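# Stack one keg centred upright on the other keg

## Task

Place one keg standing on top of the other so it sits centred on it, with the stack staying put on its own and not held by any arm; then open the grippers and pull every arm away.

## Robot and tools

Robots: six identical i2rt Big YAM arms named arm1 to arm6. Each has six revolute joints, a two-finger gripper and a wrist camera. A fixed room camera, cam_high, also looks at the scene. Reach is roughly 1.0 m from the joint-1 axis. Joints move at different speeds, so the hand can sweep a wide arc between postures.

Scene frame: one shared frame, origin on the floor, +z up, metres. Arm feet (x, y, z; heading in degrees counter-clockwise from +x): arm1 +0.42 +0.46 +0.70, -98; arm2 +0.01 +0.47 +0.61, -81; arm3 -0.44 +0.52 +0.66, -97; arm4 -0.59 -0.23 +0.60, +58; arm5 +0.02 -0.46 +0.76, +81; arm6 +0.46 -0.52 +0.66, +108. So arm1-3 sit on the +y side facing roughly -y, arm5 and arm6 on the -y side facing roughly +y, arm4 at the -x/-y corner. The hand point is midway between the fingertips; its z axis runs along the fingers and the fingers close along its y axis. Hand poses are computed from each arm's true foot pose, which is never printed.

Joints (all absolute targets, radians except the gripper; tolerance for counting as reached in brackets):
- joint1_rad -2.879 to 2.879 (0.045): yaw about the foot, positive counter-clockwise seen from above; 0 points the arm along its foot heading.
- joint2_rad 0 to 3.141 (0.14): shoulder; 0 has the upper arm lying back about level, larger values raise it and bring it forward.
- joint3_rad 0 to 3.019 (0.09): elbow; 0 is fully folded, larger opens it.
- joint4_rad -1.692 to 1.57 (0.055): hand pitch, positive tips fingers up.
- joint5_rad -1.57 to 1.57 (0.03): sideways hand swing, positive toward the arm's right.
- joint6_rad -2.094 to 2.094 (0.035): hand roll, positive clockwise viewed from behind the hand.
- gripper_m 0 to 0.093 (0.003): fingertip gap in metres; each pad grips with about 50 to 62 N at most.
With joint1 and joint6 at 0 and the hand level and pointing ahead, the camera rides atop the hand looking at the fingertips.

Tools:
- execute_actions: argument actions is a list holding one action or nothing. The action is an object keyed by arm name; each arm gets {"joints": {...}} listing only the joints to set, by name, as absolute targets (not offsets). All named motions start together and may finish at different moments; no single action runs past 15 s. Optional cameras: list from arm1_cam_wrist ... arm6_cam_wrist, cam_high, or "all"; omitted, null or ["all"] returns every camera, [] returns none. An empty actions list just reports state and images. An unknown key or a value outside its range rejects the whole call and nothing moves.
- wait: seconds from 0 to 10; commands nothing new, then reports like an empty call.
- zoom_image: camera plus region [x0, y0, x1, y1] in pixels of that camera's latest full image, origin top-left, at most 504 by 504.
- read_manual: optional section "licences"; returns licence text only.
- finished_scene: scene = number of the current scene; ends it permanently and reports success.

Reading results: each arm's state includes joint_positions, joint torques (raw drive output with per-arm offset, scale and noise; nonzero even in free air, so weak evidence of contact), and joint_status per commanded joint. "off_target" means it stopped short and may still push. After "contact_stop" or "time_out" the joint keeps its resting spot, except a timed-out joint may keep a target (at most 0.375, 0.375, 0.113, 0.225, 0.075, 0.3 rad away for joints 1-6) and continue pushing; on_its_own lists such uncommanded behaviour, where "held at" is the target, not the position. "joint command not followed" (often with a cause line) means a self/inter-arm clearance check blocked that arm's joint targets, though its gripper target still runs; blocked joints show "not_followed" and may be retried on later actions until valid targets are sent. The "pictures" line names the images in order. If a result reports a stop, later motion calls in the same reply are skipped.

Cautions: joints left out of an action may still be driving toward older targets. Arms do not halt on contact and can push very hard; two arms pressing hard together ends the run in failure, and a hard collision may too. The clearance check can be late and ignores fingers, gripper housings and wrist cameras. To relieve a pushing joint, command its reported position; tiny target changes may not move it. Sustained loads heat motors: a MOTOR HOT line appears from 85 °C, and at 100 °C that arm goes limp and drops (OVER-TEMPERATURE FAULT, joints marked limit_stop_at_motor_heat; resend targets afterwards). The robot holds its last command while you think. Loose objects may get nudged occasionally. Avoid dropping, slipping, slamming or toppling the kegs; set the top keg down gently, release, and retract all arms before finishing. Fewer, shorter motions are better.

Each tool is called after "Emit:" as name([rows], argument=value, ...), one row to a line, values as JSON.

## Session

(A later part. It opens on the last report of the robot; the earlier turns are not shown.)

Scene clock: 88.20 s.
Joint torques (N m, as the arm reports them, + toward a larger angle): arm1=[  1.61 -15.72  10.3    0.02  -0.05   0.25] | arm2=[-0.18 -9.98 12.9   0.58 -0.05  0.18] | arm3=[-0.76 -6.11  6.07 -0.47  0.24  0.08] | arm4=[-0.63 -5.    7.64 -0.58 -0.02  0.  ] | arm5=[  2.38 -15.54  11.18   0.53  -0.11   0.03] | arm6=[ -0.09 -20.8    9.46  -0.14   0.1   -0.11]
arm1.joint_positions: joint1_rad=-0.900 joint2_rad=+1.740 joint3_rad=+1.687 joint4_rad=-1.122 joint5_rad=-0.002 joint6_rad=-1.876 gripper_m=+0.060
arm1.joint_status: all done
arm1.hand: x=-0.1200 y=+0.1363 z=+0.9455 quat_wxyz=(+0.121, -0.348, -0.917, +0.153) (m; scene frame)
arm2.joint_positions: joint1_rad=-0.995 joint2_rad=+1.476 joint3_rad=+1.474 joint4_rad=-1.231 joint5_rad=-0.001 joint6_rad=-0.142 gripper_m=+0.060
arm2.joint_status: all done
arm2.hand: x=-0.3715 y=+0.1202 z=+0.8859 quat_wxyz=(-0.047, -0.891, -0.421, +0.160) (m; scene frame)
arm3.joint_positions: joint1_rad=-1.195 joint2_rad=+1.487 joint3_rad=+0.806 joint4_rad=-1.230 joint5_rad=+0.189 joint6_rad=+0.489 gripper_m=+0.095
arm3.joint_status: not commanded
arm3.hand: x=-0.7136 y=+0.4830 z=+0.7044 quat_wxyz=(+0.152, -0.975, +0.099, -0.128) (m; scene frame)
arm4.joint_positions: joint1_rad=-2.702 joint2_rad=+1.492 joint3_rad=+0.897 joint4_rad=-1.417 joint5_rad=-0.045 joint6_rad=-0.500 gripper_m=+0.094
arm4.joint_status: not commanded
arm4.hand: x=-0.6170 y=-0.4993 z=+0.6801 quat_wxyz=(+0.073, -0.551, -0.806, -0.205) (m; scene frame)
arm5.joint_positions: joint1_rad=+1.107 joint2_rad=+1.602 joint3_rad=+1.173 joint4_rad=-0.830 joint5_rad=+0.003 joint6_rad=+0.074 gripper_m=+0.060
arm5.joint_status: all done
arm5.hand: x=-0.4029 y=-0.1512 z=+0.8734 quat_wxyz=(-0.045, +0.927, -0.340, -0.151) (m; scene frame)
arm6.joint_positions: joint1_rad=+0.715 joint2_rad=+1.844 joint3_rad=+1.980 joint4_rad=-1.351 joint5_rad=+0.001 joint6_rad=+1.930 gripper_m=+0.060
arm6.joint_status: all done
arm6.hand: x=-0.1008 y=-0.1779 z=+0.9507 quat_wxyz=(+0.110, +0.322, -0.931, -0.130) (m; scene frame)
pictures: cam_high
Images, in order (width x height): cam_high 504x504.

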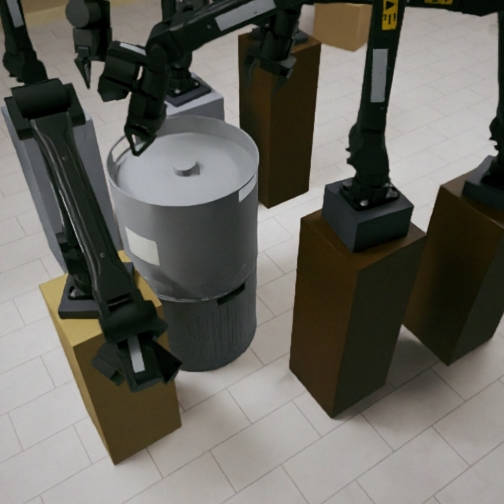

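Emit:
execute_actions([
  {"arm6":{"joints":{"joint2_rad":1.3,"joint3_rad":1.75,"joint6_rad":0,"gripper_m":0}},"arm1":{"joints":{"joint2_rad":1.2}}},
], cameras=[])

Emit:
execute_actions([
  {"arm6":{"joints":{"joint1_rad":0.58,"joint3_rad":0.9,"joint4_rad":-1.2}}},
], cameras=[])

Emit:
execute_actions([
  {"arm6":{"joints":{"joint2_rad":2.42,"joint3_rad":1.1,"joint4_rad":-0.5}}},
], cameras=[])

Emit:
execute_actions([
  {"arm6":{"joints":{"joint3_rad":1.176,"joint4_rad":0.35}}},
], cameras=["cam_high","arm6_cam_wrist"])

Scene clock: 93.37 s.
Joint torques (N m, as the arm reports them, + toward a larger angle): arm1=[ 1.56 -8.23 10.06  0.88 -0.01  0.3 ] | arm2=[-0.14 -9.42 12.94  0.57 -0.05  0.19] | arm3=[-0.79 -6.11  6.07 -0.48  0.24  0.08] | arm4=[-0.49 -5.07  7.61 -0.58 -0.01  0.  ] | arm5=[  2.33 -15.96  11.01   0.39  -0.08   0.  ] | arm6=[ -0.32 -10.86   8.73   0.44   0.02  -0.09]
arm1.joint_positions: joint1_rad=-0.900 joint2_rad=+1.206 joint3_rad=+1.687 joint4_rad=-1.122 joint5_rad=-0.002 joint6_rad=-1.875 gripper_m=+0.060
arm1.joint_status: all done
arm1.hand: x=+0.0021 y=+0.2088 z=+1.2391 quat_wxyz=(+0.277, -0.317, -0.836, +0.351) (m; scene frame)
arm2.joint_positions: joint1_rad=-0.995 joint2_rad=+1.476 joint3_rad=+1.474 joint4_rad=-1.231 joint5_rad=-0.001 joint6_rad=-0.142 gripper_m=+0.060
arm2.joint_status: not commanded
arm2.hand: x=-0.3715 y=+0.1202 z=+0.8859 quat_wxyz=(-0.047, -0.891, -0.421, +0.160) (m; scene frame)
arm3.joint_positions: joint1_rad=-1.195 joint2_rad=+1.487 joint3_rad=+0.806 joint4_rad=-1.230 joint5_rad=+0.189 joint6_rad=+0.489 gripper_m=+0.095
arm3.joint_status: not commanded
arm3.hand: x=-0.7136 y=+0.4830 z=+0.7044 quat_wxyz=(+0.152, -0.975, +0.099, -0.128) (m; scene frame)
arm4.joint_positions: joint1_rad=-2.702 joint2_rad=+1.492 joint3_rad=+0.897 joint4_rad=-1.417 joint5_rad=-0.045 joint6_rad=-0.500 gripper_m=+0.094
arm4.joint_status: not commanded
arm4.hand: x=-0.6170 y=-0.4993 z=+0.6801 quat_wxyz=(+0.073, -0.551, -0.806, -0.205) (m; scene frame)
arm5.joint_positions: joint1_rad=+1.107 joint2_rad=+1.602 joint3_rad=+1.173 joint4_rad=-0.830 joint5_rad=+0.003 joint6_rad=+0.074 gripper_m=+0.060
arm5.joint_status: not commanded
arm5.hand: x=-0.4029 y=-0.1512 z=+0.8734 quat_wxyz=(-0.045, +0.927, -0.340, -0.151) (m; scene frame)
arm6.joint_positions: joint1_rad=+0.715 joint2_rad=+1.302 joint3_rad=+1.746 joint4_rad=-1.354 joint5_rad=+0.001 joint6_rad=+0.011 gripper_m=+0.001
arm6.joint_status: all done
arm6.hand: x=+0.0439 y=-0.2646 z=+1.1389 quat_wxyz=(-0.083, +0.911, -0.261, -0.309) (m; scene frame)
pictures: none
No camera images: the call's "cameras" was empty. Leave "cameras" out to get every camera's image.

Scene clock: 94.80 s.
Joint torques (N m, as the arm reports them, + toward a larger angle): arm1=[ 1.46 -8.35 10.09  0.84 -0.01  0.3 ] | arm2=[-0.13 -9.41 12.93  0.59 -0.05  0.18] | arm3=[-0.84 -6.1   6.07 -0.47  0.24  0.08] | arm4=[-0.47 -5.06  7.61 -0.54 -0.01  0.  ] | arm5=[  2.14 -16.27  11.05   0.28  -0.13  -0.01] | arm6=[-0.02 -9.29  7.32  0.18 -0.01 -0.14]
arm1.joint_positions: joint1_rad=-0.900 joint2_rad=+1.206 joint3_rad=+1.687 joint4_rad=-1.122 joint5_rad=-0.002 joint6_rad=-1.875 gripper_m=+0.060
arm1.joint_status: not commanded
arm1.hand: x=+0.0021 y=+0.2088 z=+1.2391 quat_wxyz=(+0.277, -0.317, -0.836, +0.351) (m; scene frame)
arm2.joint_positions: joint1_rad=-0.995 joint2_rad=+1.476 joint3_rad=+1.474 joint4_rad=-1.231 joint5_rad=-0.001 joint6_rad=-0.142 gripper_m=+0.060
arm2.joint_status: not commanded
arm2.hand: x=-0.3715 y=+0.1202 z=+0.8859 quat_wxyz=(-0.047, -0.891, -0.421, +0.160) (m; scene frame)
arm3.joint_positions: joint1_rad=-1.195 joint2_rad=+1.487 joint3_rad=+0.806 joint4_rad=-1.230 joint5_rad=+0.189 joint6_rad=+0.489 gripper_m=+0.095
arm3.joint_status: not commanded
arm3.hand: x=-0.7136 y=+0.4830 z=+0.7044 quat_wxyz=(+0.152, -0.975, +0.099, -0.128) (m; scene frame)
arm4.joint_positions: joint1_rad=-2.702 joint2_rad=+1.492 joint3_rad=+0.897 joint4_rad=-1.417 joint5_rad=-0.045 joint6_rad=-0.500 gripper_m=+0.094
arm4.joint_status: not commanded
arm4.hand: x=-0.6170 y=-0.4993 z=+0.6801 quat_wxyz=(+0.073, -0.551, -0.806, -0.205) (m; scene frame)
arm5.joint_positions: joint1_rad=+1.107 joint2_rad=+1.602 joint3_rad=+1.173 joint4_rad=-0.830 joint5_rad=+0.003 joint6_rad=+0.074 gripper_m=+0.060
arm5.joint_status: not commanded
arm5.hand: x=-0.4029 y=-0.1512 z=+0.8734 quat_wxyz=(-0.045, +0.927, -0.340, -0.151) (m; scene frame)
arm6.joint_positions: joint1_rad=+0.575 joint2_rad=+1.300 joint3_rad=+0.902 joint4_rad=-1.213 joint5_rad=+0.000 joint6_rad=+0.010 gripper_m=+0.001
arm6.joint_status: all done
arm6.hand: x=+0.2050 y=-0.3109 z=+0.7767 quat_wxyz=(+0.010, +0.940, -0.340, +0.024) (m; scene frame)
pictures: none
No camera images: the call's "cameras" was empty. Leave "cameras" out to get every camera's image.

Scene clock: 96.43 s.
Joint torques (N m, as the arm reports them, + toward a larger angle): arm1=[ 1.52 -8.04 10.06  0.83 -0.03  0.31] | arm2=[-0.25 -9.43 12.95  0.59 -0.05  0.19] | arm3=[-0.76 -6.11  6.06 -0.47  0.25  0.08] | arm4=[-0.44 -5.15  7.59 -0.59 -0.01  0.  ] | arm5=[  2.87 -16.11  11.14   0.7   -0.11   0.  ] | arm6=[ -0.18 -17.56   1.85  -0.16  -0.01  -0.16]
arm1.joint_positions: joint1_rad=-0.900 joint2_rad=+1.206 joint3_rad=+1.687 joint4_rad=-1.122 joint5_rad=-0.002 joint6_rad=-1.875 gripper_m=+0.060
arm1.joint_status: not commanded
arm1.hand: x=+0.0021 y=+0.2088 z=+1.2391 quat_wxyz=(+0.277, -0.317, -0.836, +0.351) (m; scene frame)
arm2.joint_positions: joint1_rad=-0.995 joint2_rad=+1.476 joint3_rad=+1.474 joint4_rad=-1.231 joint5_rad=-0.001 joint6_rad=-0.142 gripper_m=+0.060
arm2.joint_status: not commanded
arm2.hand: x=-0.3715 y=+0.1202 z=+0.8859 quat_wxyz=(-0.047, -0.891, -0.421, +0.160) (m; scene frame)
arm3.joint_positions: joint1_rad=-1.195 joint2_rad=+1.487 joint3_rad=+0.806 joint4_rad=-1.230 joint5_rad=+0.189 joint6_rad=+0.489 gripper_m=+0.095
arm3.joint_status: not commanded
arm3.hand: x=-0.7136 y=+0.4830 z=+0.7044 quat_wxyz=(+0.152, -0.975, +0.099, -0.128) (m; scene frame)
arm4.joint_positions: joint1_rad=-2.702 joint2_rad=+1.492 joint3_rad=+0.897 joint4_rad=-1.417 joint5_rad=-0.045 joint6_rad=-0.500 gripper_m=+0.094
arm4.joint_status: not commanded
arm4.hand: x=-0.6170 y=-0.4993 z=+0.6801 quat_wxyz=(+0.073, -0.551, -0.806, -0.205) (m; scene frame)
arm5.joint_positions: joint1_rad=+1.107 joint2_rad=+1.602 joint3_rad=+1.173 joint4_rad=-0.830 joint5_rad=+0.003 joint6_rad=+0.074 gripper_m=+0.060
arm5.joint_status: not commanded
arm5.hand: x=-0.4029 y=-0.1512 z=+0.8734 quat_wxyz=(-0.045, +0.927, -0.340, -0.151) (m; scene frame)
arm6.joint_positions: joint1_rad=+0.575 joint2_rad=+2.414 joint3_rad=+1.094 joint4_rad=-0.514 joint5_rad=+0.000 joint6_rad=+0.010 gripper_m=+0.001
arm6.joint_status: all done
arm6.hand: x=+0.1674 y=-0.2816 z=+0.3803 quat_wxyz=(+0.046, +0.932, -0.337, +0.129) (m; scene frame)
pictures: none
No camera images: the call's "cameras" was empty. Leave "cameras" out to get every camera's image.

Scene clock: 97.87 s.
Joint torques (N m, as the arm reports them, + toward a larger angle): arm1=[ 1.83 -8.18 10.13  0.91 -0.01  0.3 ] | arm2=[-0.2  -9.42 12.93  0.6  -0.05  0.19] | arm3=[-0.77 -6.1   6.06 -0.47  0.24  0.08] | arm4=[-0.57 -5.17  7.63 -0.59  0.    0.  ] | arm5=[  2.06 -16.17  10.98   0.39  -0.09  -0.01] | arm6=[  0.52 -19.22   3.93   1.53   0.02  -0.14]
arm1.joint_positions: joint1_rad=-0.900 joint2_rad=+1.206 joint3_rad=+1.687 joint4_rad=-1.122 joint5_rad=-0.002 joint6_rad=-1.875 gripper_m=+0.060
arm1.joint_status: not commanded
arm1.hand: x=+0.0021 y=+0.2088 z=+1.2391 quat_wxyz=(+0.277, -0.317, -0.836, +0.351) (m; scene frame)
arm2.joint_positions: joint1_rad=-0.995 joint2_rad=+1.476 joint3_rad=+1.474 joint4_rad=-1.231 joint5_rad=-0.001 joint6_rad=-0.142 gripper_m=+0.060
arm2.joint_status: not commanded
arm2.hand: x=-0.3715 y=+0.1202 z=+0.8859 quat_wxyz=(-0.047, -0.891, -0.421, +0.160) (m; scene frame)
arm3.joint_positions: joint1_rad=-1.195 joint2_rad=+1.487 joint3_rad=+0.806 joint4_rad=-1.230 joint5_rad=+0.189 joint6_rad=+0.489 gripper_m=+0.095
arm3.joint_status: not commanded
arm3.hand: x=-0.7136 y=+0.4830 z=+0.7044 quat_wxyz=(+0.152, -0.975, +0.099, -0.128) (m; scene frame)
arm4.joint_positions: joint1_rad=-2.702 joint2_rad=+1.492 joint3_rad=+0.897 joint4_rad=-1.417 joint5_rad=-0.045 joint6_rad=-0.500 gripper_m=+0.094
arm4.joint_status: not commanded
arm4.hand: x=-0.6170 y=-0.4993 z=+0.6801 quat_wxyz=(+0.073, -0.551, -0.806, -0.205) (m; scene frame)
arm5.joint_positions: joint1_rad=+1.107 joint2_rad=+1.602 joint3_rad=+1.173 joint4_rad=-0.830 joint5_rad=+0.003 joint6_rad=+0.074 gripper_m=+0.060
arm5.joint_status: not commanded
arm5.hand: x=-0.4029 y=-0.1512 z=+0.8734 quat_wxyz=(-0.045, +0.927, -0.340, -0.151) (m; scene frame)
arm6.joint_positions: joint1_rad=+0.575 joint2_rad=+2.414 joint3_rad=+1.164 joint4_rad=+0.325 joint5_rad=+0.000 joint6_rad=+0.010 gripper_m=+0.001
arm6.joint_status: all done
arm6.hand: x=-0.0171 y=-0.1309 z=+0.4259 quat_wxyz=(-0.102, +0.893, -0.324, -0.295) (m; scene frame)
pictures: arm6_cam_wrist, cam_high
Images, in order (width x height): arm6_cam_wrist 504x504, cam_high 504x504.

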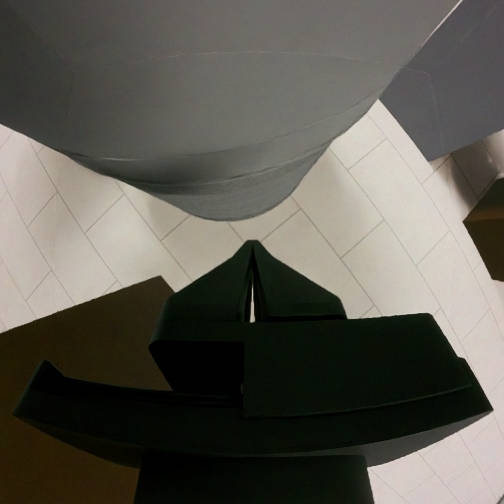

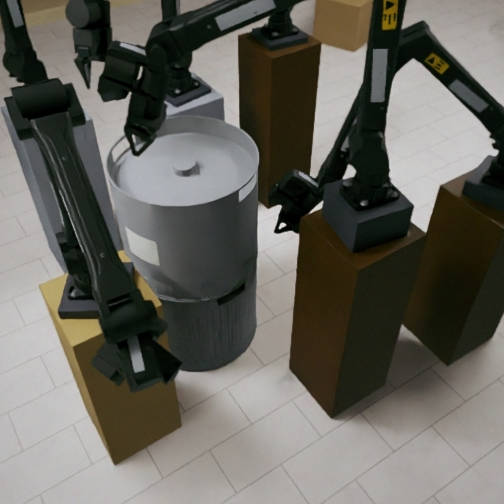

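Emit:
execute_actions([
  {"arm6":{"joints":{"joint3_rad":1.26}}},
], cameras=[])

Emit:
execute_actions([
  {"arm6":{"joints":{"joint2_rad":2.35,"joint3_rad":1.38,"joint4_rad":0.42}}},
], cameras=["cam_high","arm6_cam_wrist"])

Emit:
zoom_image(camera="cam_high", region=[120, 200, 290, 340])

Scene clock: 99.47 s.
Joint torques (N m, as the arm reports them, + toward a larger angle): arm1=[ 1.47 -7.99 10.16  0.84 -0.02  0.3 ] | arm2=[-0.24 -9.37 12.92  0.58 -0.06  0.18] | arm3=[-0.8  -6.1   6.06 -0.47  0.24  0.08] | arm4=[-0.54 -5.14  7.65 -0.57 -0.02  0.  ] | arm5=[  2.71 -16.47  10.91   0.31  -0.15   0.03] | arm6=[ -0.57 -21.34   5.97   1.55   0.02  -0.15]
arm1.joint_positions: joint1_rad=-0.900 joint2_rad=+1.206 joint3_rad=+1.687 joint4_rad=-1.122 joint5_rad=-0.002 joint6_rad=-1.875 gripper_m=+0.060
arm1.joint_status: not commanded
arm1.hand: x=+0.0021 y=+0.2088 z=+1.2391 quat_wxyz=(+0.277, -0.317, -0.836, +0.351) (m; scene frame)
arm2.joint_positions: joint1_rad=-0.995 joint2_rad=+1.476 joint3_rad=+1.474 joint4_rad=-1.231 joint5_rad=-0.001 joint6_rad=-0.142 gripper_m=+0.060
arm2.joint_status: not commanded
arm2.hand: x=-0.3715 y=+0.1202 z=+0.8859 quat_wxyz=(-0.047, -0.891, -0.421, +0.160) (m; scene frame)
arm3.joint_positions: joint1_rad=-1.195 joint2_rad=+1.487 joint3_rad=+0.806 joint4_rad=-1.230 joint5_rad=+0.189 joint6_rad=+0.489 gripper_m=+0.095
arm3.joint_status: not commanded
arm3.hand: x=-0.7136 y=+0.4830 z=+0.7044 quat_wxyz=(+0.152, -0.975, +0.099, -0.128) (m; scene frame)
arm4.joint_positions: joint1_rad=-2.702 joint2_rad=+1.492 joint3_rad=+0.897 joint4_rad=-1.417 joint5_rad=-0.045 joint6_rad=-0.500 gripper_m=+0.094
arm4.joint_status: not commanded
arm4.hand: x=-0.6170 y=-0.4993 z=+0.6801 quat_wxyz=(+0.073, -0.551, -0.806, -0.205) (m; scene frame)
arm5.joint_positions: joint1_rad=+1.107 joint2_rad=+1.602 joint3_rad=+1.173 joint4_rad=-0.830 joint5_rad=+0.003 joint6_rad=+0.074 gripper_m=+0.060
arm5.joint_status: not commanded
arm5.hand: x=-0.4029 y=-0.1512 z=+0.8734 quat_wxyz=(-0.045, +0.927, -0.340, -0.151) (m; scene frame)
arm6.joint_positions: joint1_rad=+0.575 joint2_rad=+2.415 joint3_rad=+1.231 joint4_rad=+0.328 joint5_rad=+0.000 joint6_rad=+0.010 gripper_m=+0.000
arm6.joint_status: all done
arm6.hand: x=-0.0458 y=-0.1074 z=+0.4443 quat_wxyz=(-0.113, +0.883, -0.320, -0.325) (m; scene frame)
pictures: none
No camera images: the call's "cameras" was empty. Leave "cameras" out to get every camera's image.

Scene clock: 101.37 s.
Joint torques (N m, as the arm reports them, + toward a larger angle): arm1=[ 1.83 -8.37 10.11  0.8   0.    0.31] | arm2=[-0.24 -9.39 12.94  0.58 -0.05  0.18] | arm3=[-0.77 -6.12  6.06 -0.47  0.25  0.08] | arm4=[-0.53 -5.06  7.65 -0.6  -0.01  0.  ] | arm5=[  1.89 -16.58  11.17   0.32  -0.11   0.02] | arm6=[  0.47 -26.4   12.75   3.28  -0.02  -0.09]
arm1.joint_positions: joint1_rad=-0.900 joint2_rad=+1.206 joint3_rad=+1.687 joint4_rad=-1.122 joint5_rad=-0.002 joint6_rad=-1.875 gripper_m=+0.060
arm1.joint_status: not commanded
arm1.hand: x=+0.0021 y=+0.2088 z=+1.2391 quat_wxyz=(+0.277, -0.317, -0.836, +0.351) (m; scene frame)
arm2.joint_positions: joint1_rad=-0.995 joint2_rad=+1.476 joint3_rad=+1.474 joint4_rad=-1.231 joint5_rad=-0.001 joint6_rad=-0.142 gripper_m=+0.060
arm2.joint_status: not commanded
arm2.hand: x=-0.3715 y=+0.1202 z=+0.8859 quat_wxyz=(-0.047, -0.891, -0.421, +0.160) (m; scene frame)
arm3.joint_positions: joint1_rad=-1.195 joint2_rad=+1.487 joint3_rad=+0.806 joint4_rad=-1.230 joint5_rad=+0.189 joint6_rad=+0.489 gripper_m=+0.095
arm3.joint_status: not commanded
arm3.hand: x=-0.7136 y=+0.4830 z=+0.7044 quat_wxyz=(+0.152, -0.975, +0.099, -0.128) (m; scene frame)
arm4.joint_positions: joint1_rad=-2.702 joint2_rad=+1.492 joint3_rad=+0.897 joint4_rad=-1.417 joint5_rad=-0.045 joint6_rad=-0.500 gripper_m=+0.094
arm4.joint_status: not commanded
arm4.hand: x=-0.6170 y=-0.4993 z=+0.6801 quat_wxyz=(+0.073, -0.551, -0.806, -0.205) (m; scene frame)
arm5.joint_positions: joint1_rad=+1.107 joint2_rad=+1.602 joint3_rad=+1.173 joint4_rad=-0.830 joint5_rad=+0.003 joint6_rad=+0.074 gripper_m=+0.060
arm5.joint_status: not commanded
arm5.hand: x=-0.4029 y=-0.1512 z=+0.8734 quat_wxyz=(-0.045, +0.927, -0.340, -0.151) (m; scene frame)
arm6.joint_positions: joint1_rad=+0.575 joint2_rad=+2.415 joint3_rad=+1.235 joint4_rad=+0.348 joint5_rad=+0.000 joint6_rad=+0.010 gripper_m=+0.000
arm6.joint_status: joint3_rad time_out (moved +0.003 of +0.149); joint4_rad time_out (moved +0.021 of +0.092); the others done
arm6.on_its_own: joint3_rad reads +1.235 and still pushes toward +1.347 since a time_out; joint4_rad reads +0.348 and still pushes toward +0.420 since a time_out
arm6.hand: x=-0.0502 y=-0.1038 z=+0.4487 quat_wxyz=(-0.117, +0.879, -0.318, -0.336) (m; scene frame)
pictures: arm6_cam_wrist, cam_high
Images, in order (width x height): arm6_cam_wrist 504x504, cam_high 504x504.

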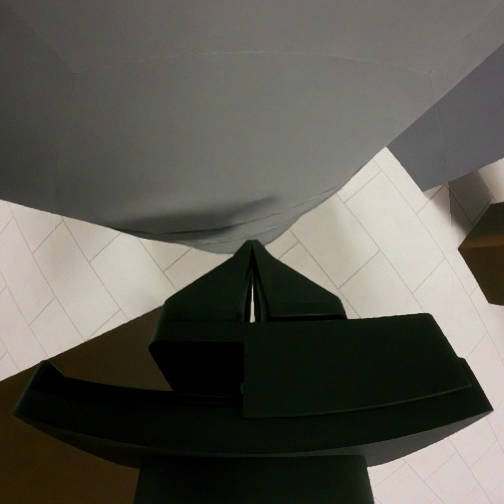

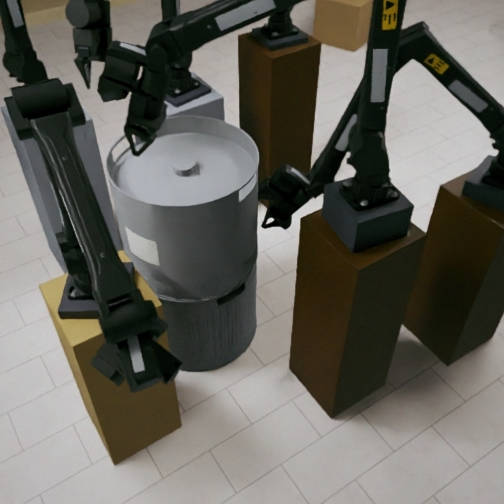

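Region (120, 200, 290, 340) of cam_high's 504x504 image, scaled by 2.965, with more detail than that image has; it fills the top 415 rows of this view, and the rest is white.

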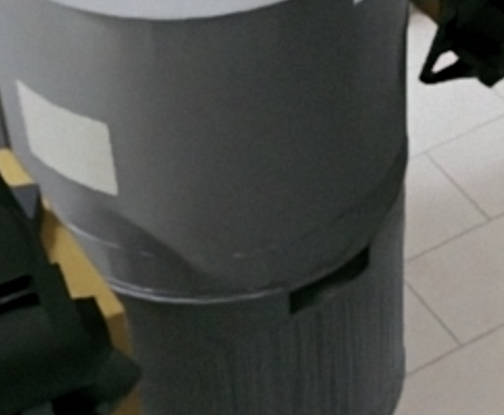

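Emit:
execute_actions([
  {"arm6":{"joints":{"joint2_rad":2.41,"joint3_rad":1.0,"joint4_rad":0.2}}},
], cameras=[])

Emit:
finished_scene(scene=2)

Scene clock: 103.07 s.
Joint torques (N m, as the arm reports them, + toward a larger angle): arm1=[ 1.38 -8.14 10.11  0.82 -0.02  0.31] | arm2=[-0.29 -9.35 12.95  0.58 -0.06  0.18] | arm3=[-0.83 -6.13  6.06 -0.47  0.24  0.08] | arm4=[-0.44 -5.11  7.67 -0.57 -0.01  0.  ] | arm5=[  2.2  -16.32  10.92   0.45  -0.16   0.05] | arm6=[  0.61 -17.97   2.07   0.16  -0.01  -0.15]
arm1.joint_positions: joint1_rad=-0.900 joint2_rad=+1.206 joint3_rad=+1.687 joint4_rad=-1.122 joint5_rad=-0.002 joint6_rad=-1.875 gripper_m=+0.060
arm1.joint_status: not commanded
arm1.hand: x=+0.0021 y=+0.2088 z=+1.2391 quat_wxyz=(+0.277, -0.317, -0.836, +0.351) (m; scene frame)
arm2.joint_positions: joint1_rad=-0.995 joint2_rad=+1.476 joint3_rad=+1.474 joint4_rad=-1.231 joint5_rad=-0.001 joint6_rad=-0.142 gripper_m=+0.060
arm2.joint_status: not commanded
arm2.hand: x=-0.3715 y=+0.1202 z=+0.8859 quat_wxyz=(-0.047, -0.891, -0.421, +0.160) (m; scene frame)
arm3.joint_positions: joint1_rad=-1.195 joint2_rad=+1.487 joint3_rad=+0.806 joint4_rad=-1.230 joint5_rad=+0.189 joint6_rad=+0.489 gripper_m=+0.095
arm3.joint_status: not commanded
arm3.hand: x=-0.7136 y=+0.4830 z=+0.7044 quat_wxyz=(+0.152, -0.975, +0.099, -0.128) (m; scene frame)
arm4.joint_positions: joint1_rad=-2.702 joint2_rad=+1.492 joint3_rad=+0.897 joint4_rad=-1.417 joint5_rad=-0.045 joint6_rad=-0.500 gripper_m=+0.094
arm4.joint_status: not commanded
arm4.hand: x=-0.6170 y=-0.4993 z=+0.6801 quat_wxyz=(+0.073, -0.551, -0.806, -0.205) (m; scene frame)
arm5.joint_positions: joint1_rad=+1.107 joint2_rad=+1.602 joint3_rad=+1.173 joint4_rad=-0.830 joint5_rad=+0.003 joint6_rad=+0.074 gripper_m=+0.060
arm5.joint_status: not commanded
arm5.hand: x=-0.4029 y=-0.1512 z=+0.8734 quat_wxyz=(-0.045, +0.927, -0.340, -0.151) (m; scene frame)
arm6.joint_positions: joint1_rad=+0.575 joint2_rad=+2.410 joint3_rad=+0.993 joint4_rad=+0.205 joint5_rad=+0.000 joint6_rad=+0.010 gripper_m=+0.000
arm6.joint_status: all done
arm6.hand: x=+0.0800 y=-0.2103 z=+0.3795 quat_wxyz=(-0.056, +0.926, -0.335, -0.163) (m; scene frame)
pictures: none
No camera images: the call's "cameras" was empty. Leave "cameras" out to get every camera's image.

The scene is finished: the task was done.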